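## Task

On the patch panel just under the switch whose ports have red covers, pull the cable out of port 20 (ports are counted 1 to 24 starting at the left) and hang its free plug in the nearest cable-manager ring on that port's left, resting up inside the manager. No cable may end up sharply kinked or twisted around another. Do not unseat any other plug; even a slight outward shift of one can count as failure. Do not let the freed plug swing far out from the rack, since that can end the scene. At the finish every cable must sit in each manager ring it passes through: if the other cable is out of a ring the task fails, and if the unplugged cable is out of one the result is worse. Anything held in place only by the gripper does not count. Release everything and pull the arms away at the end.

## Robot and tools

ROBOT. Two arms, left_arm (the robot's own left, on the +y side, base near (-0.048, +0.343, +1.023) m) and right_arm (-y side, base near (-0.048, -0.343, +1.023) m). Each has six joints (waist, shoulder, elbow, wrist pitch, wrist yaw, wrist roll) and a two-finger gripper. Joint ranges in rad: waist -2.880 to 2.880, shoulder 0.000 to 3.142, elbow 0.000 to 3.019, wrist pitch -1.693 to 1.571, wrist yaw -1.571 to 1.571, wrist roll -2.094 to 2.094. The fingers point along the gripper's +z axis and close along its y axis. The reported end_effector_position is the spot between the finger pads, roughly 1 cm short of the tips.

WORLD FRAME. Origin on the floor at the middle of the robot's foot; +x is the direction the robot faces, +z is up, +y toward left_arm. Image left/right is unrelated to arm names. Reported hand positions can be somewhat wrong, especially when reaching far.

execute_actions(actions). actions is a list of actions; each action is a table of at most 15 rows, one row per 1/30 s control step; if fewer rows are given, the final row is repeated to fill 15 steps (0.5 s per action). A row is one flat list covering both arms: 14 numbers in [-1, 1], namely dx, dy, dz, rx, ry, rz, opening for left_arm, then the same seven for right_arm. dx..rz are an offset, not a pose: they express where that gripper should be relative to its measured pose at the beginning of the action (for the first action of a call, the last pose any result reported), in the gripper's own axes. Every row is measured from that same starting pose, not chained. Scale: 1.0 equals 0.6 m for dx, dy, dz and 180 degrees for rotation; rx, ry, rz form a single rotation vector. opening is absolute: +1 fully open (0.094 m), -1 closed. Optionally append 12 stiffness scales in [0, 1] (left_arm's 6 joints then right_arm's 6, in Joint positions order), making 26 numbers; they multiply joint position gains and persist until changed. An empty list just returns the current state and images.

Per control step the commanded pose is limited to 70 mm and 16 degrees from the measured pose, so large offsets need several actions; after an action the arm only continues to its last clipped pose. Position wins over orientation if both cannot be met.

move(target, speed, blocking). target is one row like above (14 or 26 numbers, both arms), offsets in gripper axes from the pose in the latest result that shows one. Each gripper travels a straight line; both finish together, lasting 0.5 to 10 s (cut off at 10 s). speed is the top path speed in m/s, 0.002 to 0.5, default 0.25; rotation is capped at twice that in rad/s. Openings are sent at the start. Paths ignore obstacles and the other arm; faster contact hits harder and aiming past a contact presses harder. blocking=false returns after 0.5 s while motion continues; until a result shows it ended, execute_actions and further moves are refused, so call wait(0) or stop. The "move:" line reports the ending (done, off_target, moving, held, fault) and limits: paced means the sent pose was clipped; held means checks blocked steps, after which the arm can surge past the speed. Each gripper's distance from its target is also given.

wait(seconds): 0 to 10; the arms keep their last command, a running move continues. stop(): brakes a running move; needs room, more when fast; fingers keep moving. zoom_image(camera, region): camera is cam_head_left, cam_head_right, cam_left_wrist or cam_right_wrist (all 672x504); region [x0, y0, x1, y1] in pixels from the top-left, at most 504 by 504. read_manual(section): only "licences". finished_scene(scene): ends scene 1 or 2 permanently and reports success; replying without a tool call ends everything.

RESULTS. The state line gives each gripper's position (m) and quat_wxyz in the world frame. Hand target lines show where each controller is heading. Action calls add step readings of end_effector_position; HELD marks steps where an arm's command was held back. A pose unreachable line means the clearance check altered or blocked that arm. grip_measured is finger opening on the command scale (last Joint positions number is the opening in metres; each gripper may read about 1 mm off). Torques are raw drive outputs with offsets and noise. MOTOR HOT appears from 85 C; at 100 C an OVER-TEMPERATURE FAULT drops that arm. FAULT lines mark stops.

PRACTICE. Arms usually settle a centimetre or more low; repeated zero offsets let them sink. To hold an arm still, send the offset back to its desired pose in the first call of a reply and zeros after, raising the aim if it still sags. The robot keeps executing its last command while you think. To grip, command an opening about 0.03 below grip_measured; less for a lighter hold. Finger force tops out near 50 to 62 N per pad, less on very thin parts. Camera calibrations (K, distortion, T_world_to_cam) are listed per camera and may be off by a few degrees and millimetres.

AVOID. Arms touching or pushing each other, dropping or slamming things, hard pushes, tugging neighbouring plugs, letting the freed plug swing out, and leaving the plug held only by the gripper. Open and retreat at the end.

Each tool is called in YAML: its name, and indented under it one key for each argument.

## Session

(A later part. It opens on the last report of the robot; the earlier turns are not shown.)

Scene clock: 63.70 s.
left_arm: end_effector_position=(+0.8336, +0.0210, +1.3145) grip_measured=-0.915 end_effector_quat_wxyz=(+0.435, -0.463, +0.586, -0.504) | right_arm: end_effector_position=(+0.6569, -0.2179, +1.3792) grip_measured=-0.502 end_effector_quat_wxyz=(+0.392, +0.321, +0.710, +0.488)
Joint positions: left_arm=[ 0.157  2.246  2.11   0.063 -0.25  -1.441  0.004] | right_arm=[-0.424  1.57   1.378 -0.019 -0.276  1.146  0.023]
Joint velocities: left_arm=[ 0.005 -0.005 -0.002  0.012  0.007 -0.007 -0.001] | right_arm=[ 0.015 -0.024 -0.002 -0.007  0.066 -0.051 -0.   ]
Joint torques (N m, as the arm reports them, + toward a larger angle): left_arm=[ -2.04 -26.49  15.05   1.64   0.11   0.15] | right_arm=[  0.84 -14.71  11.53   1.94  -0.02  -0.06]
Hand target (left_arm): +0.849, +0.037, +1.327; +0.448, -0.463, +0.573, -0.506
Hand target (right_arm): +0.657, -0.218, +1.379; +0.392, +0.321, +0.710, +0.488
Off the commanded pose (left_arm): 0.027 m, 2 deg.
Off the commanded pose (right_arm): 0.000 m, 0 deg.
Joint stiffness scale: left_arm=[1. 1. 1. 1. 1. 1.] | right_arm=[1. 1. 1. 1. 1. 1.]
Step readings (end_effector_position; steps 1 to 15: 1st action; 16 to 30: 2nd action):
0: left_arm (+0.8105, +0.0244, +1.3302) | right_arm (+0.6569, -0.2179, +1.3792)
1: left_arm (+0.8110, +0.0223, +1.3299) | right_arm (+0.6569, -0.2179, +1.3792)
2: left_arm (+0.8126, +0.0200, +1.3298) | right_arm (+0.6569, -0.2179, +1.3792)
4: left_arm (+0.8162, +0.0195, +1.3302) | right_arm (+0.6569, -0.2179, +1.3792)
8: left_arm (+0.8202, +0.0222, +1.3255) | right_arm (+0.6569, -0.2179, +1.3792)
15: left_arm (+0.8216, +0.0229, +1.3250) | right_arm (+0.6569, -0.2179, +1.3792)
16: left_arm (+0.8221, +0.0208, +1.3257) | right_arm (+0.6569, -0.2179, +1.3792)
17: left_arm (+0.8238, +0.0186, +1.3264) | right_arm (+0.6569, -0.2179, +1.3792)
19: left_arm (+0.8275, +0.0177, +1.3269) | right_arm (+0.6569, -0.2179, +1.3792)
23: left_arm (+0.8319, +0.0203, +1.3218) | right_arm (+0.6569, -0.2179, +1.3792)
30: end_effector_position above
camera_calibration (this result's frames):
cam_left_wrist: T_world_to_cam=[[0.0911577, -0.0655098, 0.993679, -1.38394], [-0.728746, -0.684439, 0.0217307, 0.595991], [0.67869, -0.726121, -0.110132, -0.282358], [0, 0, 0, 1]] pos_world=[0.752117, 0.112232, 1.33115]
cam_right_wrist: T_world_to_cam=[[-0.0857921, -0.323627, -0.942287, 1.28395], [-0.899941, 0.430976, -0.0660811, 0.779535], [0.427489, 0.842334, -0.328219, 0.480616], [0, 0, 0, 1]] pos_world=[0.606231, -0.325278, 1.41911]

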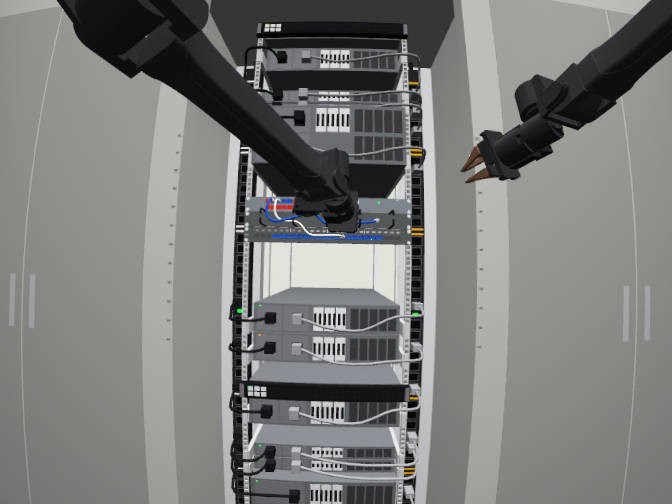

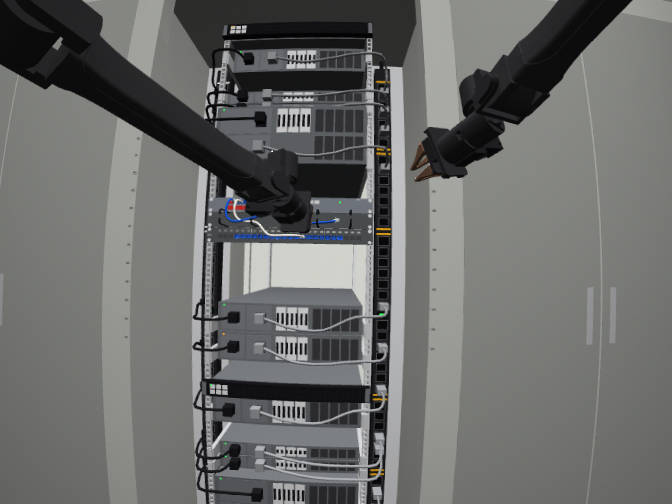

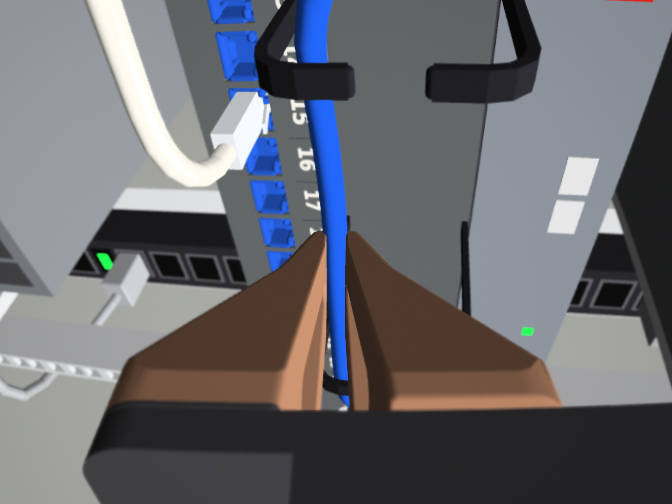

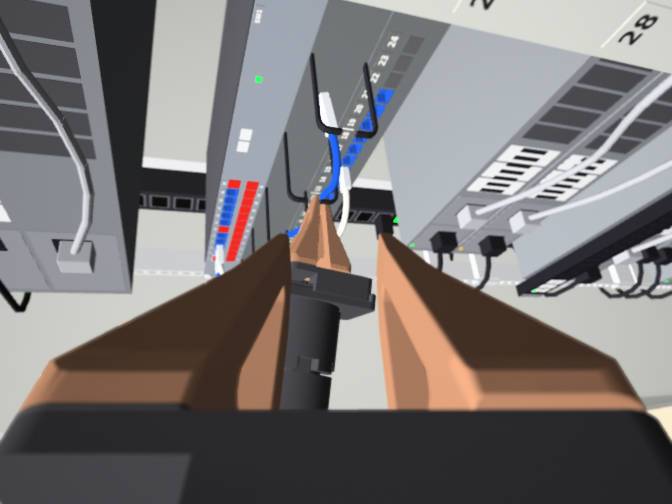

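In rings 3 and 4, maybe 2 too. Release and back out.

execute_actions:
  actions:
    - [[-0.02,-0.01,0,0,0,0,-0.72,0,0,0,0,0,0,-0.5]]
    - [[-0.03,-0.005,-0.06,0,0,0,-0.72,0,0,0,0,0,0,-0.5]]
    - [[-0.03,0,-0.1,0,0,0,-0.72,0,0,0,0,0,0,-0.5]]

move:
  target: [-0.3,0,-0.15,0,0,0,-0.72,0,0,0,0,0,0,-0.5]

zoom_image:
  camera: "cam_head_left"
  region: [250,185,410,250]

Scene clock: 65.67 s.
left_arm: end_effector_position=(+0.7420, +0.0633, +1.3504) grip_measured=-0.722 end_effector_quat_wxyz=(+0.431, -0.456, +0.588, -0.512) | right_arm: end_effector_position=(+0.6569, -0.2179, +1.3792) grip_measured=-0.502 end_effector_quat_wxyz=(+0.392, +0.321, +0.710, +0.488)
Joint positions: left_arm=[ 0.157  1.928  1.672  0.19  -0.228 -1.441  0.013] | right_arm=[-0.424  1.57   1.378 -0.019 -0.276  1.146  0.023]
Joint velocities: left_arm=[ 0.005 -0.005 -0.002  0.012 -0.081 -0.066  0.   ] | right_arm=[-0.005 -0.015 -0.012  0.002 -0.022  0.007 -0.   ]
Joint torques (N m, as the arm reports them, + toward a larger angle): left_arm=[ -3.15 -22.6    9.51   2.14   0.22   0.09] | right_arm=[  0.77 -14.8   11.53   1.93  -0.02  -0.07]
Hand target (left_arm): +0.745, +0.065, +1.341; +0.431, -0.457, +0.589, -0.509
Hand target (right_arm): +0.657, -0.218, +1.379; +0.392, +0.321, +0.710, +0.488
Off the commanded pose (left_arm): 0.011 m, 0 deg.
Off the commanded pose (right_arm): 0.000 m, 0 deg.
Joint stiffness scale: left_arm=[1. 1. 1. 1. 1. 1.] | right_arm=[1. 1. 1. 1. 1. 1.]
Step readings (end_effector_position; steps 1 to 15: 1st action; 16 to 30: 2nd action; 31 to 45: 3rd action):
0: left_arm (+0.8338, +0.0211, +1.3161) | right_arm (+0.6569, -0.2179, +1.3792)
1: left_arm (+0.8336, +0.0201, +1.3159) | right_arm (+0.6569, -0.2179, +1.3792)
2: left_arm (+0.8335, +0.0195, +1.3156) | right_arm (+0.6569, -0.2179, +1.3792)
4: left_arm (+0.8334, +0.0192, +1.3154) | right_arm (+0.6569, -0.2179, +1.3792)
8: left_arm (+0.8334, +0.0192, +1.3153) | right_arm (+0.6569, -0.2179, +1.3792)
15: left_arm (+0.8334, +0.0192, +1.3153) | right_arm (+0.6569, -0.2179, +1.3792)
16: left_arm (+0.8301, +0.0194, +1.3123) | right_arm (+0.6569, -0.2179, +1.3792)
17: left_arm (+0.8221, +0.0224, +1.3088) | right_arm (+0.6569, -0.2179, +1.3792)
19: left_arm (+0.8090, +0.0277, +1.3042) | right_arm (+0.6569, -0.2179, +1.3792)
23: left_arm (+0.8007, +0.0330, +1.3177) | right_arm (+0.6569, -0.2179, +1.3792)
30: left_arm (+0.7990, +0.0356, +1.3331) | right_arm (+0.6569, -0.2179, +1.3792)
31: left_arm (+0.7945, +0.0366, +1.3293) | right_arm (+0.6569, -0.2179, +1.3792)
32: left_arm (+0.7824, +0.0413, +1.3225) | right_arm (+0.6569, -0.2179, +1.3792)
34: left_arm (+0.7597, +0.0501, +1.3091) | right_arm (+0.6569, -0.2179, +1.3792)
38: left_arm (+0.7455, +0.0583, +1.3228) | right_arm (+0.6569, -0.2179, +1.3792)
45: end_effector_position above
camera_calibration (this result's frames):
cam_left_wrist: T_world_to_cam=[[0.0825339, -0.0619213, 0.994663, -1.4037], [-0.74349, -0.668445, 0.0200793, 0.56954], [0.663634, -0.741179, -0.101207, -0.185513], [0, 0, 0, 1]] pos_world=[0.662413, 0.156289, 1.366]
cam_right_wrist: T_world_to_cam=[[-0.0857921, -0.323627, -0.942287, 1.28395], [-0.899941, 0.430976, -0.0660811, 0.779535], [0.427489, 0.842334, -0.328219, 0.480616], [0, 0, 0, 1]] pos_world=[0.606231, -0.325278, 1.41911]

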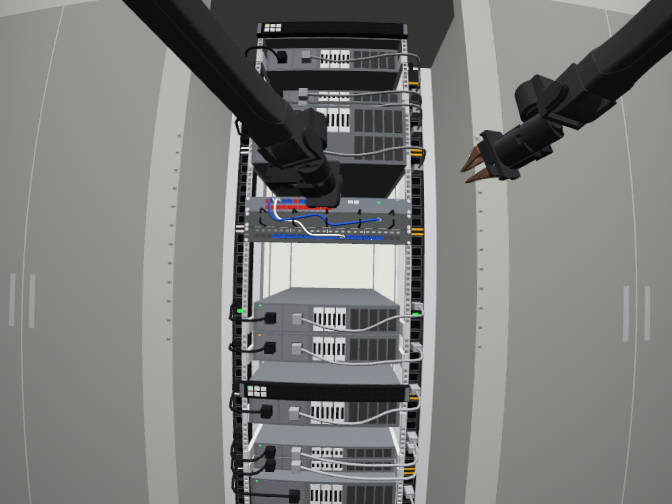

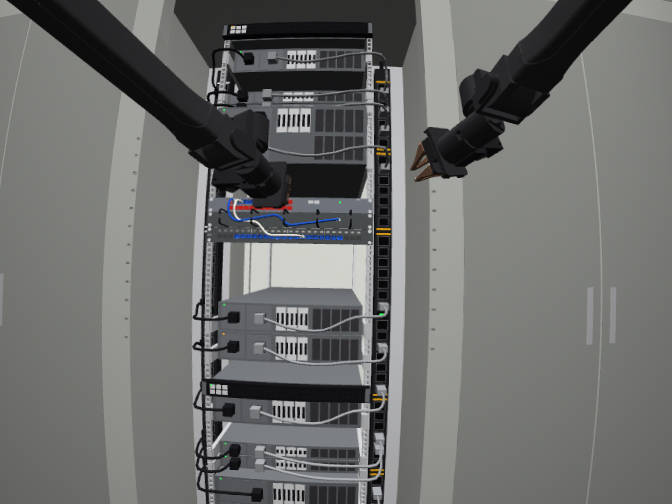

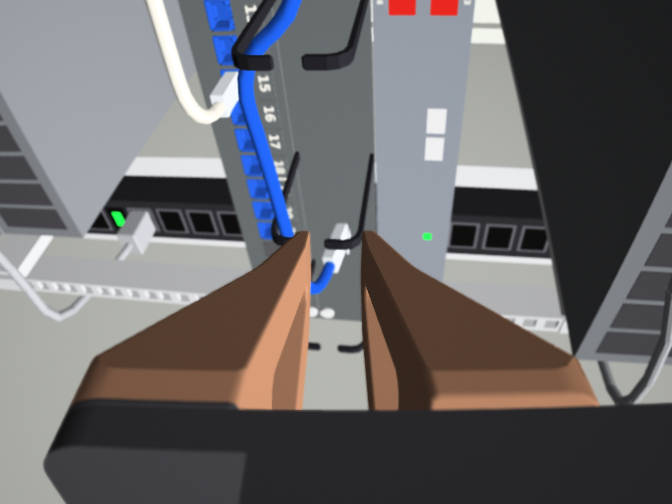

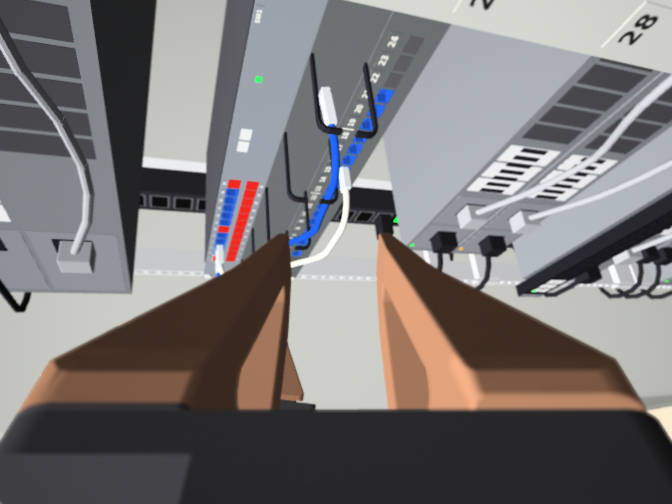

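Scene clock: 66.93 s.
left_arm: end_effector_position=(+0.6938, +0.2593, +1.3721) grip_measured=-0.722 end_effector_quat_wxyz=(+0.432, -0.457, +0.586, -0.511) | right_arm: end_effector_position=(+0.6569, -0.2179, +1.3792) grip_measured=-0.502 end_effector_quat_wxyz=(+0.392, +0.321, +0.710, +0.488)
Joint positions: left_arm=[ 0.437  1.638  1.366  0.208  0.047 -1.424  0.013] | right_arm=[-0.424  1.57   1.378 -0.019 -0.276  1.146  0.023]
Joint velocities: left_arm=[-0.005 -0.005 -0.012 -0.002 -0.007  0.022 -0.   ] | right_arm=[-0.015 -0.005 -0.002 -0.002 -0.066 -0.007 -0.001]
Joint torques (N m, as the arm reports them, + toward a larger angle): left_arm=[ -3.03 -19.64   9.15   2.31   0.25   0.17] | right_arm=[  0.83 -14.75  11.52   1.93  -0.02  -0.06]
Hand target (left_arm): +0.693, +0.257, +1.369; +0.433, -0.453, +0.589, -0.510
Hand target (right_arm): +0.657, -0.218, +1.379; +0.392, +0.321, +0.710, +0.488
Off the commanded pose (left_arm): 0.005 m, 0 deg.
Off the commanded pose (right_arm): 0.000 m, 0 deg.
Joint stiffness scale: left_arm=[1. 1. 1. 1. 1. 1.] | right_arm=[1. 1. 1. 1. 1. 1.]
move: done
camera_calibration (this result's frames):
cam_left_wrist: T_world_to_cam=[[0.0832546, -0.0606191, 0.994683, -1.40997], [-0.740207, -0.672051, 0.0209982, 0.661678], [0.667205, -0.73802, -0.100822, -0.00983227], [0, 0, 0, 1]] pos_world=[0.613726, 0.351954, 1.38759]
cam_right_wrist: T_world_to_cam=[[-0.0857921, -0.323627, -0.942287, 1.28395], [-0.899941, 0.430976, -0.0660811, 0.779535], [0.427489, 0.842334, -0.328219, 0.480616], [0, 0, 0, 1]] pos_world=[0.606231, -0.325278, 1.41911]

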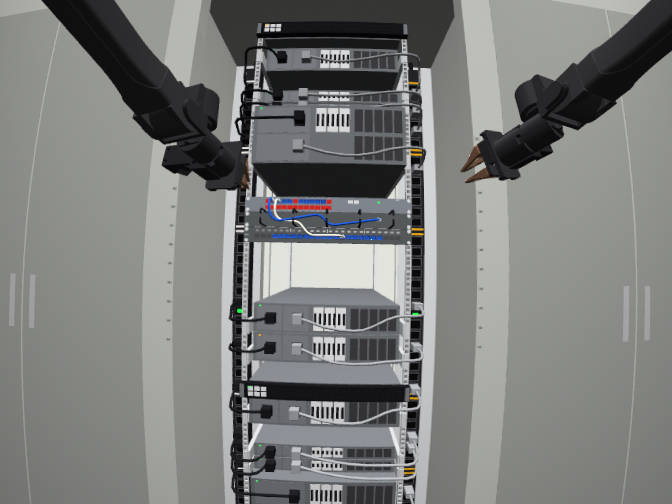

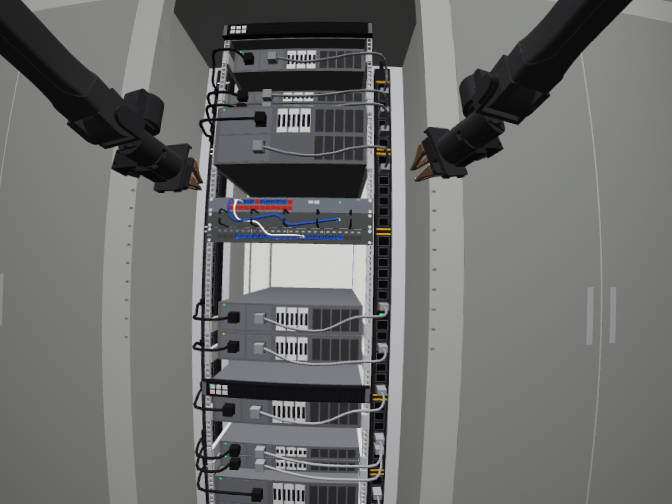

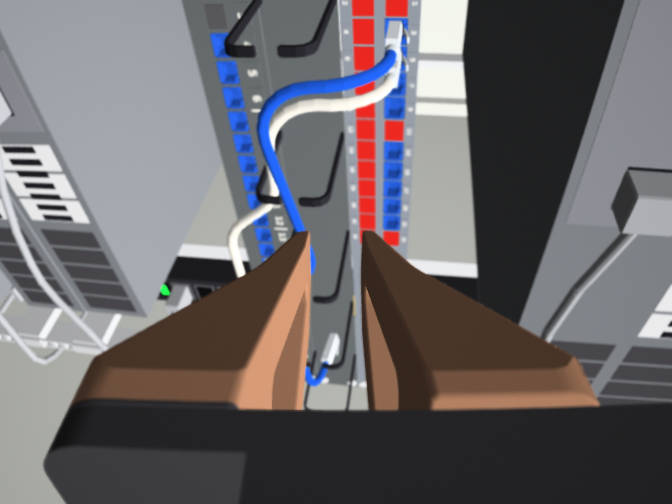

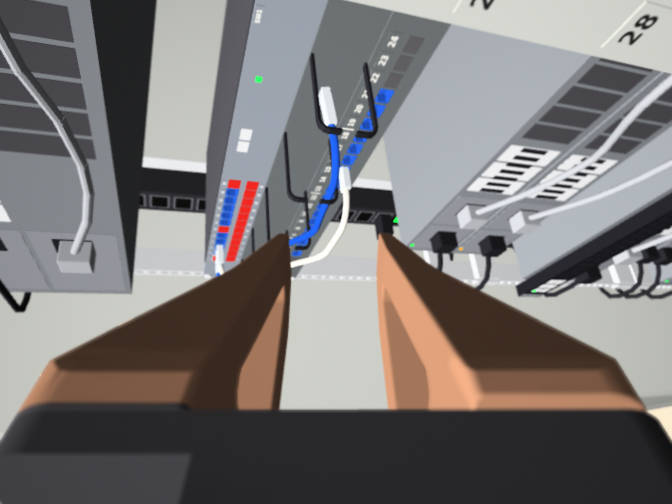

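Region (250, 185, 410, 250) of cam_head_left's 672x504 image, scaled by 3.150, with more detail than that image has; it fills the top 205 rows of this view, and the rest is white.

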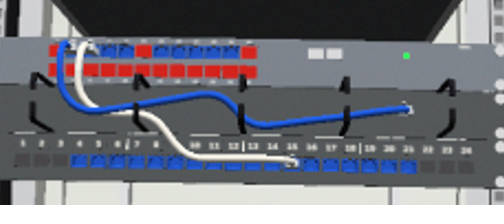

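move:
  target: [0.15,0.035,0.175,0.035,-0.075,0,-0.65,0,0,0,0,0,0,-0.5]
  speed: 0.15

Scene clock: 68.87 s.
left_arm: end_effector_position=(+0.7631, +0.1553, +1.3154) grip_measured=-0.653 end_effector_quat_wxyz=(+0.510, -0.499, +0.516, -0.474) | right_arm: end_effector_position=(+0.6569, -0.2179, +1.3792) grip_measured=-0.502 end_effector_quat_wxyz=(+0.392, +0.321, +0.710, +0.488)
Joint positions: left_arm=[ 0.248  1.959  1.585  0.409 -0.36  -1.414  0.016] | right_arm=[-0.424  1.57   1.378 -0.019 -0.276  1.146  0.023]
Joint velocities: left_arm=[-0.005 -0.005 -0.012 -0.007  0.066  0.066  0.001] | right_arm=[ 0.005 -0.005 -0.012 -0.002 -0.007  0.022  0.001]
Joint torques (N m, as the arm reports them, + toward a larger angle): left_arm=[ -3.34 -22.31  13.62   2.35   0.07   0.13] | right_arm=[  0.85 -14.68  11.54   1.94  -0.02  -0.06]
Hand target (left_arm): +0.773, +0.152, +1.335; +0.520, -0.492, +0.502, -0.485
Hand target (right_arm): +0.657, -0.218, +1.379; +0.392, +0.321, +0.710, +0.488
Off the commanded pose (left_arm): 0.025 m, 3 deg.
Off the commanded pose (right_arm): 0.000 m, 0 deg.
Joint stiffness scale: left_arm=[1. 1. 1. 1. 1. 1.] | right_arm=[1. 1. 1. 1. 1. 1.]
move: off_target (left_arm)
camera_calibration (this result's frames):
cam_left_wrist: T_world_to_cam=[[0.020218, -0.0550214, 0.99828, -1.32322], [-0.570196, -0.820817, -0.0336922, 0.609605], [0.82126, -0.568535, -0.0479682, -0.352024], [0, 0, 0, 1]] pos_world=[0.663451, 0.227431, 1.3246]
cam_right_wrist: T_world_to_cam=[[-0.0857921, -0.323627, -0.942287, 1.28395], [-0.899941, 0.430976, -0.0660811, 0.779535], [0.427489, 0.842334, -0.328219, 0.480616], [0, 0, 0, 1]] pos_world=[0.606231, -0.325278, 1.41911]

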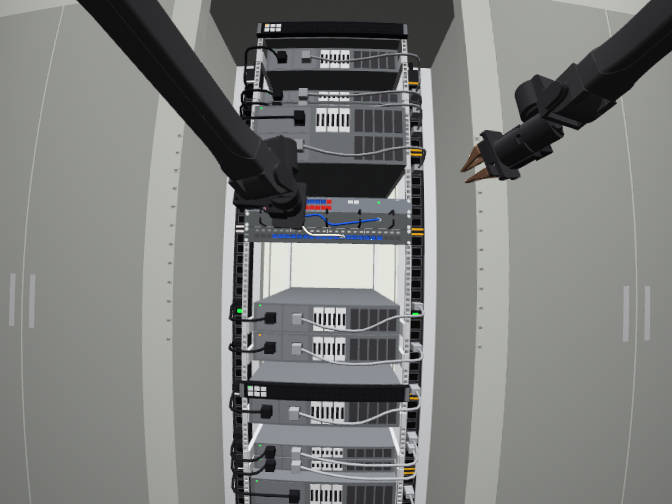

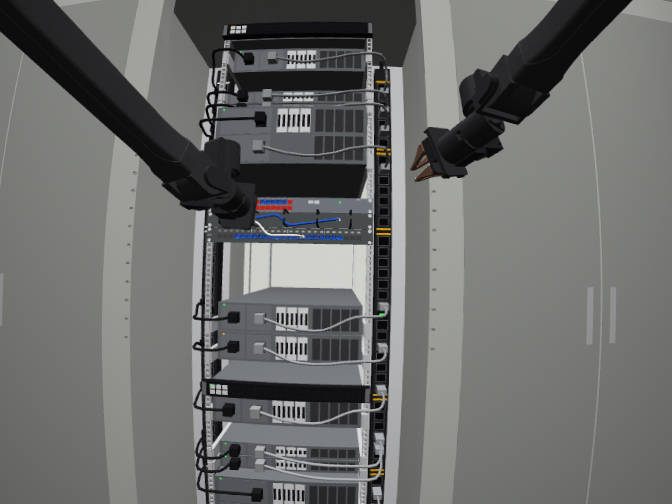

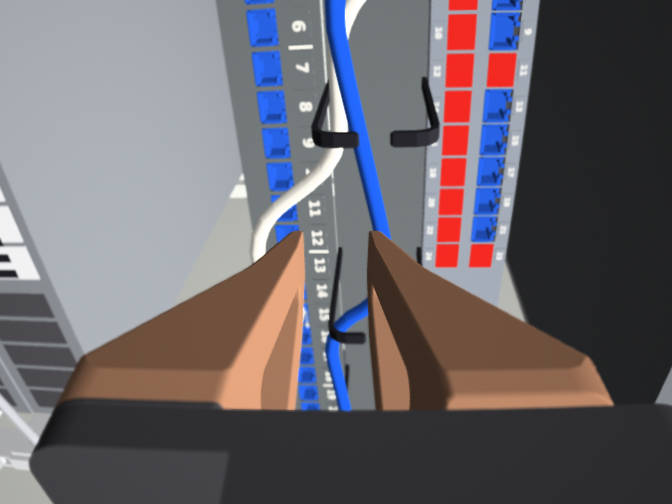

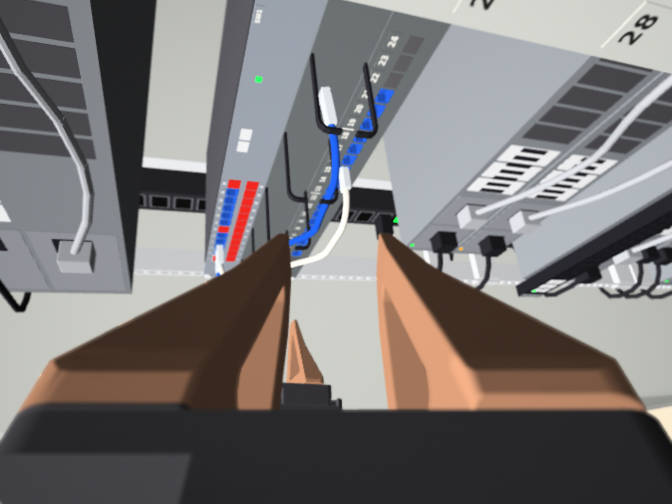

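zoom_image:
  camera: "cam_left_wrist"
  region: [290,60,450,200]

Region (290, 60, 450, 200) of cam_left_wrist's 672x504 image, scaled by 3.150, with more detail than that image has; it fills the top 441 rows of this view, and the rest is white.

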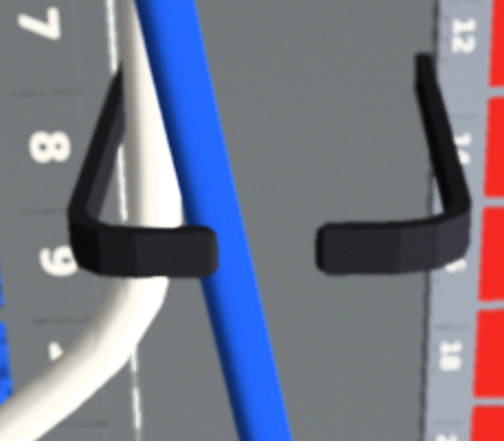

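execute_actions:
  actions:
    - [[0.03,-0.04,0.02,0.01,0,0,-0.65,0,0,0,0,0,0,-0.5]]
    - [[0,-0.02,0.06,0,0,0,-0.65,0,0,0,0,0,0,-0.5]]

zoom_image:
  camera: "cam_left_wrist"
  region: [240,20,480,260]

Scene clock: 70.63 s.
left_arm: end_effector_position=(+0.7878, +0.1387, +1.3352) grip_measured=-0.653 end_effector_quat_wxyz=(+0.508, -0.495, +0.519, -0.477) | right_arm: end_effector_position=(+0.6569, -0.2179, +1.3792) grip_measured=-0.502 end_effector_quat_wxyz=(+0.392, +0.321, +0.710, +0.488)
Joint positions: left_arm=[ 0.237  2.013  1.724  0.324 -0.359 -1.41   0.016] | right_arm=[-0.424  1.57   1.378 -0.019 -0.276  1.146  0.023]
Joint velocities: left_arm=[-0.015 -0.005 -0.012 -0.017 -0.022  0.037  0.   ] | right_arm=[ 0.005  0.005 -0.017 -0.002 -0.007 -0.037  0.   ]
Joint torques (N m, as the arm reports them, + toward a larger angle): left_arm=[ -1.99 -22.83  13.92   1.49   0.24   0.08] | right_arm=[  0.79 -14.74  11.55   1.94  -0.02  -0.07]
Hand target (left_arm): +0.802, +0.149, +1.341; +0.514, -0.497, +0.510, -0.478
Hand target (right_arm): +0.657, -0.218, +1.379; +0.392, +0.321, +0.710, +0.488
Off the commanded pose (left_arm): 0.019 m, 1 deg.
Off the commanded pose (right_arm): 0.000 m, 0 deg.
Joint stiffness scale: left_arm=[1. 1. 1. 1. 1. 1.] | right_arm=[1. 1. 1. 1. 1. 1.]
Step readings (end_effector_position; steps 1 to 15: 1st action; 16 to 30: 2nd action):
0: left_arm (+0.7631, +0.1553, +1.3154) | right_arm (+0.6569, -0.2179, +1.3792)
1: left_arm (+0.7635, +0.1560, +1.3161) | right_arm (+0.6569, -0.2179, +1.3792)
2: left_arm (+0.7645, +0.1559, +1.3167) | right_arm (+0.6569, -0.2179, +1.3792)
4: left_arm (+0.7664, +0.1545, +1.3207) | right_arm (+0.6569, -0.2179, +1.3792)
8: left_arm (+0.7673, +0.1503, +1.3284) | right_arm (+0.6569, -0.2179, +1.3792)
15: left_arm (+0.7671, +0.1479, +1.3300) | right_arm (+0.6569, -0.2179, +1.3792)
16: left_arm (+0.7686, +0.1466, +1.3300) | right_arm (+0.6569, -0.2179, +1.3792)
17: left_arm (+0.7730, +0.1444, +1.3309) | right_arm (+0.6569, -0.2179, +1.3792)
19: left_arm (+0.7818, +0.1411, +1.3354) | right_arm (+0.6569, -0.2179, +1.3792)
23: left_arm (+0.7876, +0.1390, +1.3371) | right_arm (+0.6569, -0.2179, +1.3792)
30: end_effector_position above
camera_calibration (this result's frames):
cam_left_wrist: T_world_to_cam=[[0.0177873, -0.05809, 0.998153, -1.34185], [-0.579767, -0.81394, -0.0370377, 0.621812], [0.814588, -0.578037, -0.0481565, -0.373867], [0, 0, 0, 1]] pos_world=[0.688922, 0.212061, 1.3444]
cam_right_wrist: T_world_to_cam=[[-0.0857921, -0.323627, -0.942287, 1.28395], [-0.899941, 0.430976, -0.0660811, 0.779535], [0.427489, 0.842334, -0.328219, 0.480616], [0, 0, 0, 1]] pos_world=[0.606231, -0.325278, 1.41911]

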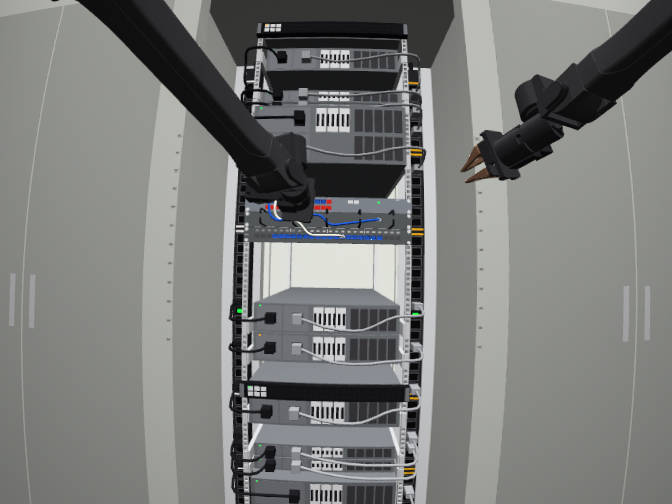

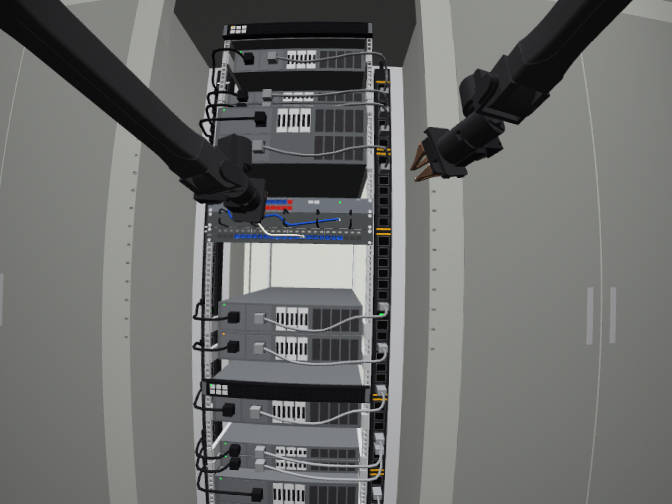

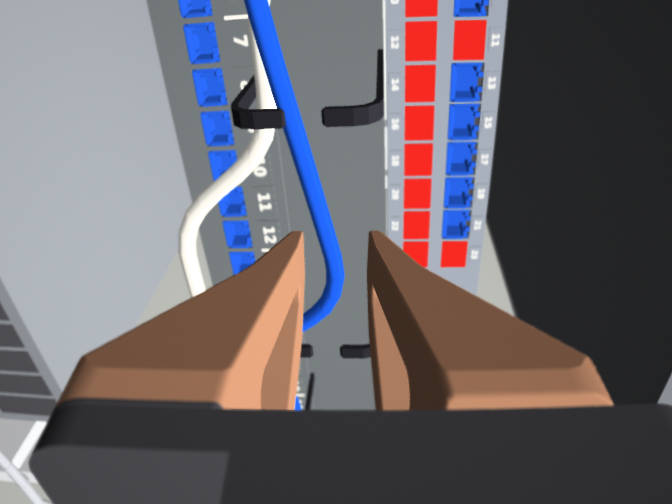

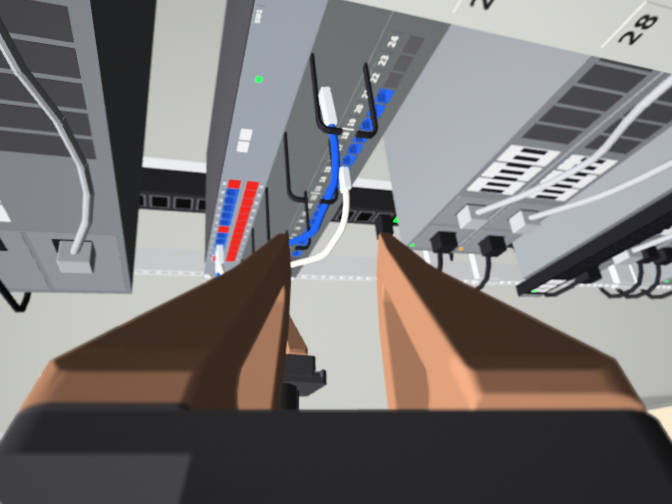

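Region (240, 20, 480, 260) of cam_left_wrist's 672x504 image, scaled by 2.100, with more detail than that image has.

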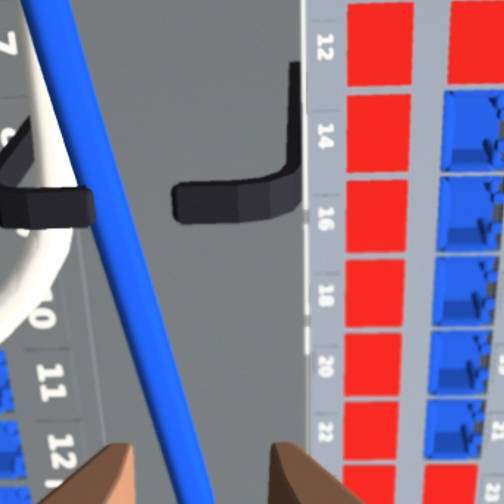

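Still behind the lip when seen from above, so it is inside the ring. Retreating.

move:
  target: [-0.15,0,-0.25,0,0,0,-0.65,0,0,0,0,0,0,-0.5]

finished_scene:
  scene: 2

Scene clock: 71.90 s.
left_arm: end_effector_position=(+0.6352, +0.2228, +1.3572) grip_measured=-0.653 end_effector_quat_wxyz=(+0.509, -0.492, +0.518, -0.480) | right_arm: end_effector_position=(+0.6569, -0.2179, +1.3792) grip_measured=-0.502 end_effector_quat_wxyz=(+0.392, +0.321, +0.710, +0.488)
Joint positions: left_arm=[ 0.285  1.572  1.152  0.462 -0.305 -1.41   0.016] | right_arm=[-0.424  1.57   1.378 -0.019 -0.276  1.146  0.023]
Joint velocities: left_arm=[-0.005 -0.015 -0.012  0.002  0.051 -0.037  0.   ] | right_arm=[-0.005 -0.005 -0.002 -0.027 -0.007 -0.007 -0.001]
Joint torques (N m, as the arm reports them, + toward a larger angle): left_arm=[ -1.76 -16.18   8.66   2.31   0.25   0.08] | right_arm=[  0.86 -14.68  11.52   1.92  -0.02  -0.06]
Hand target (left_arm): +0.637, +0.227, +1.348; +0.509, -0.495, +0.519, -0.476
Hand target (right_arm): +0.657, -0.218, +1.379; +0.392, +0.321, +0.710, +0.488
Off the commanded pose (left_arm): 0.014 m, 1 deg.
Off the commanded pose (right_arm): 0.000 m, 0 deg.
Joint stiffness scale: left_arm=[1. 1. 1. 1. 1. 1.] | right_arm=[1. 1. 1. 1. 1. 1.]
move: off_target (left_arm)
camera_calibration (this result's frames):
cam_left_wrist: T_world_to_cam=[[0.00983084, -0.0576482, 0.998289, -1.35148], [-0.583502, -0.811072, -0.0410908, 0.609822], [0.812052, -0.582099, -0.0416114, -0.206321], [0, 0, 0, 1]] pos_world=[0.536662, 0.296599, 1.36564]
cam_right_wrist: T_world_to_cam=[[-0.0857921, -0.323627, -0.942287, 1.28395], [-0.899941, 0.430976, -0.0660811, 0.779535], [0.427489, 0.842334, -0.328219, 0.480616], [0, 0, 0, 1]] pos_world=[0.606231, -0.325278, 1.41911]

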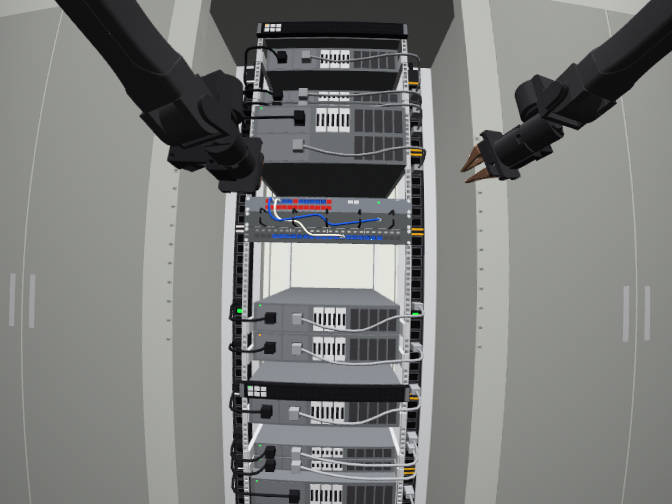

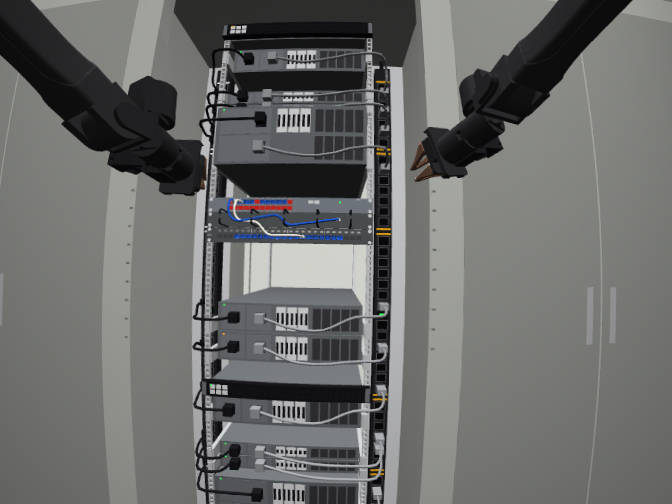

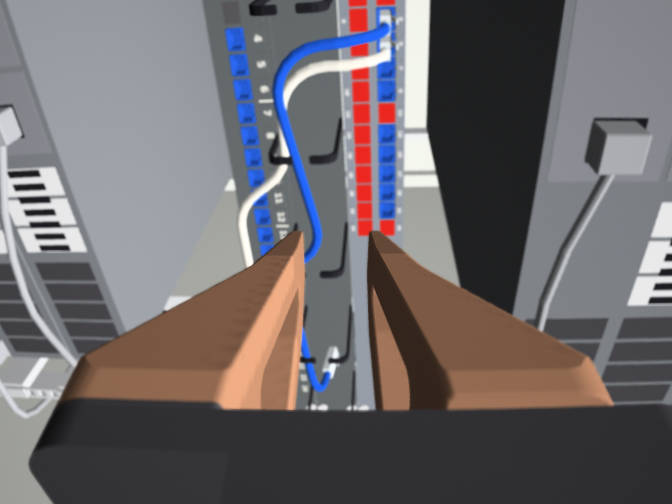

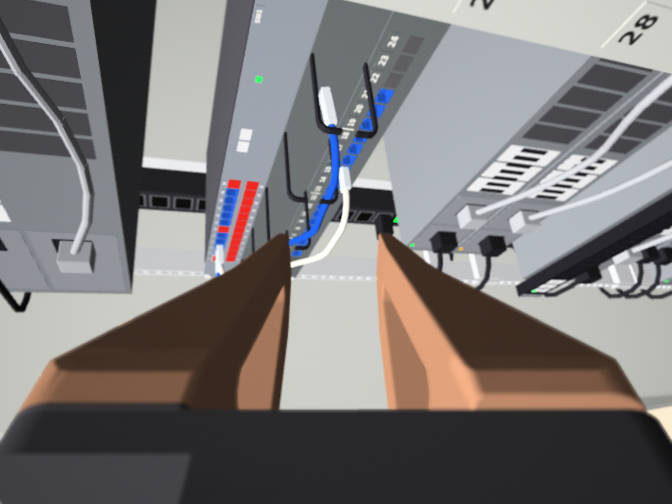

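The scene is finished: the task was done.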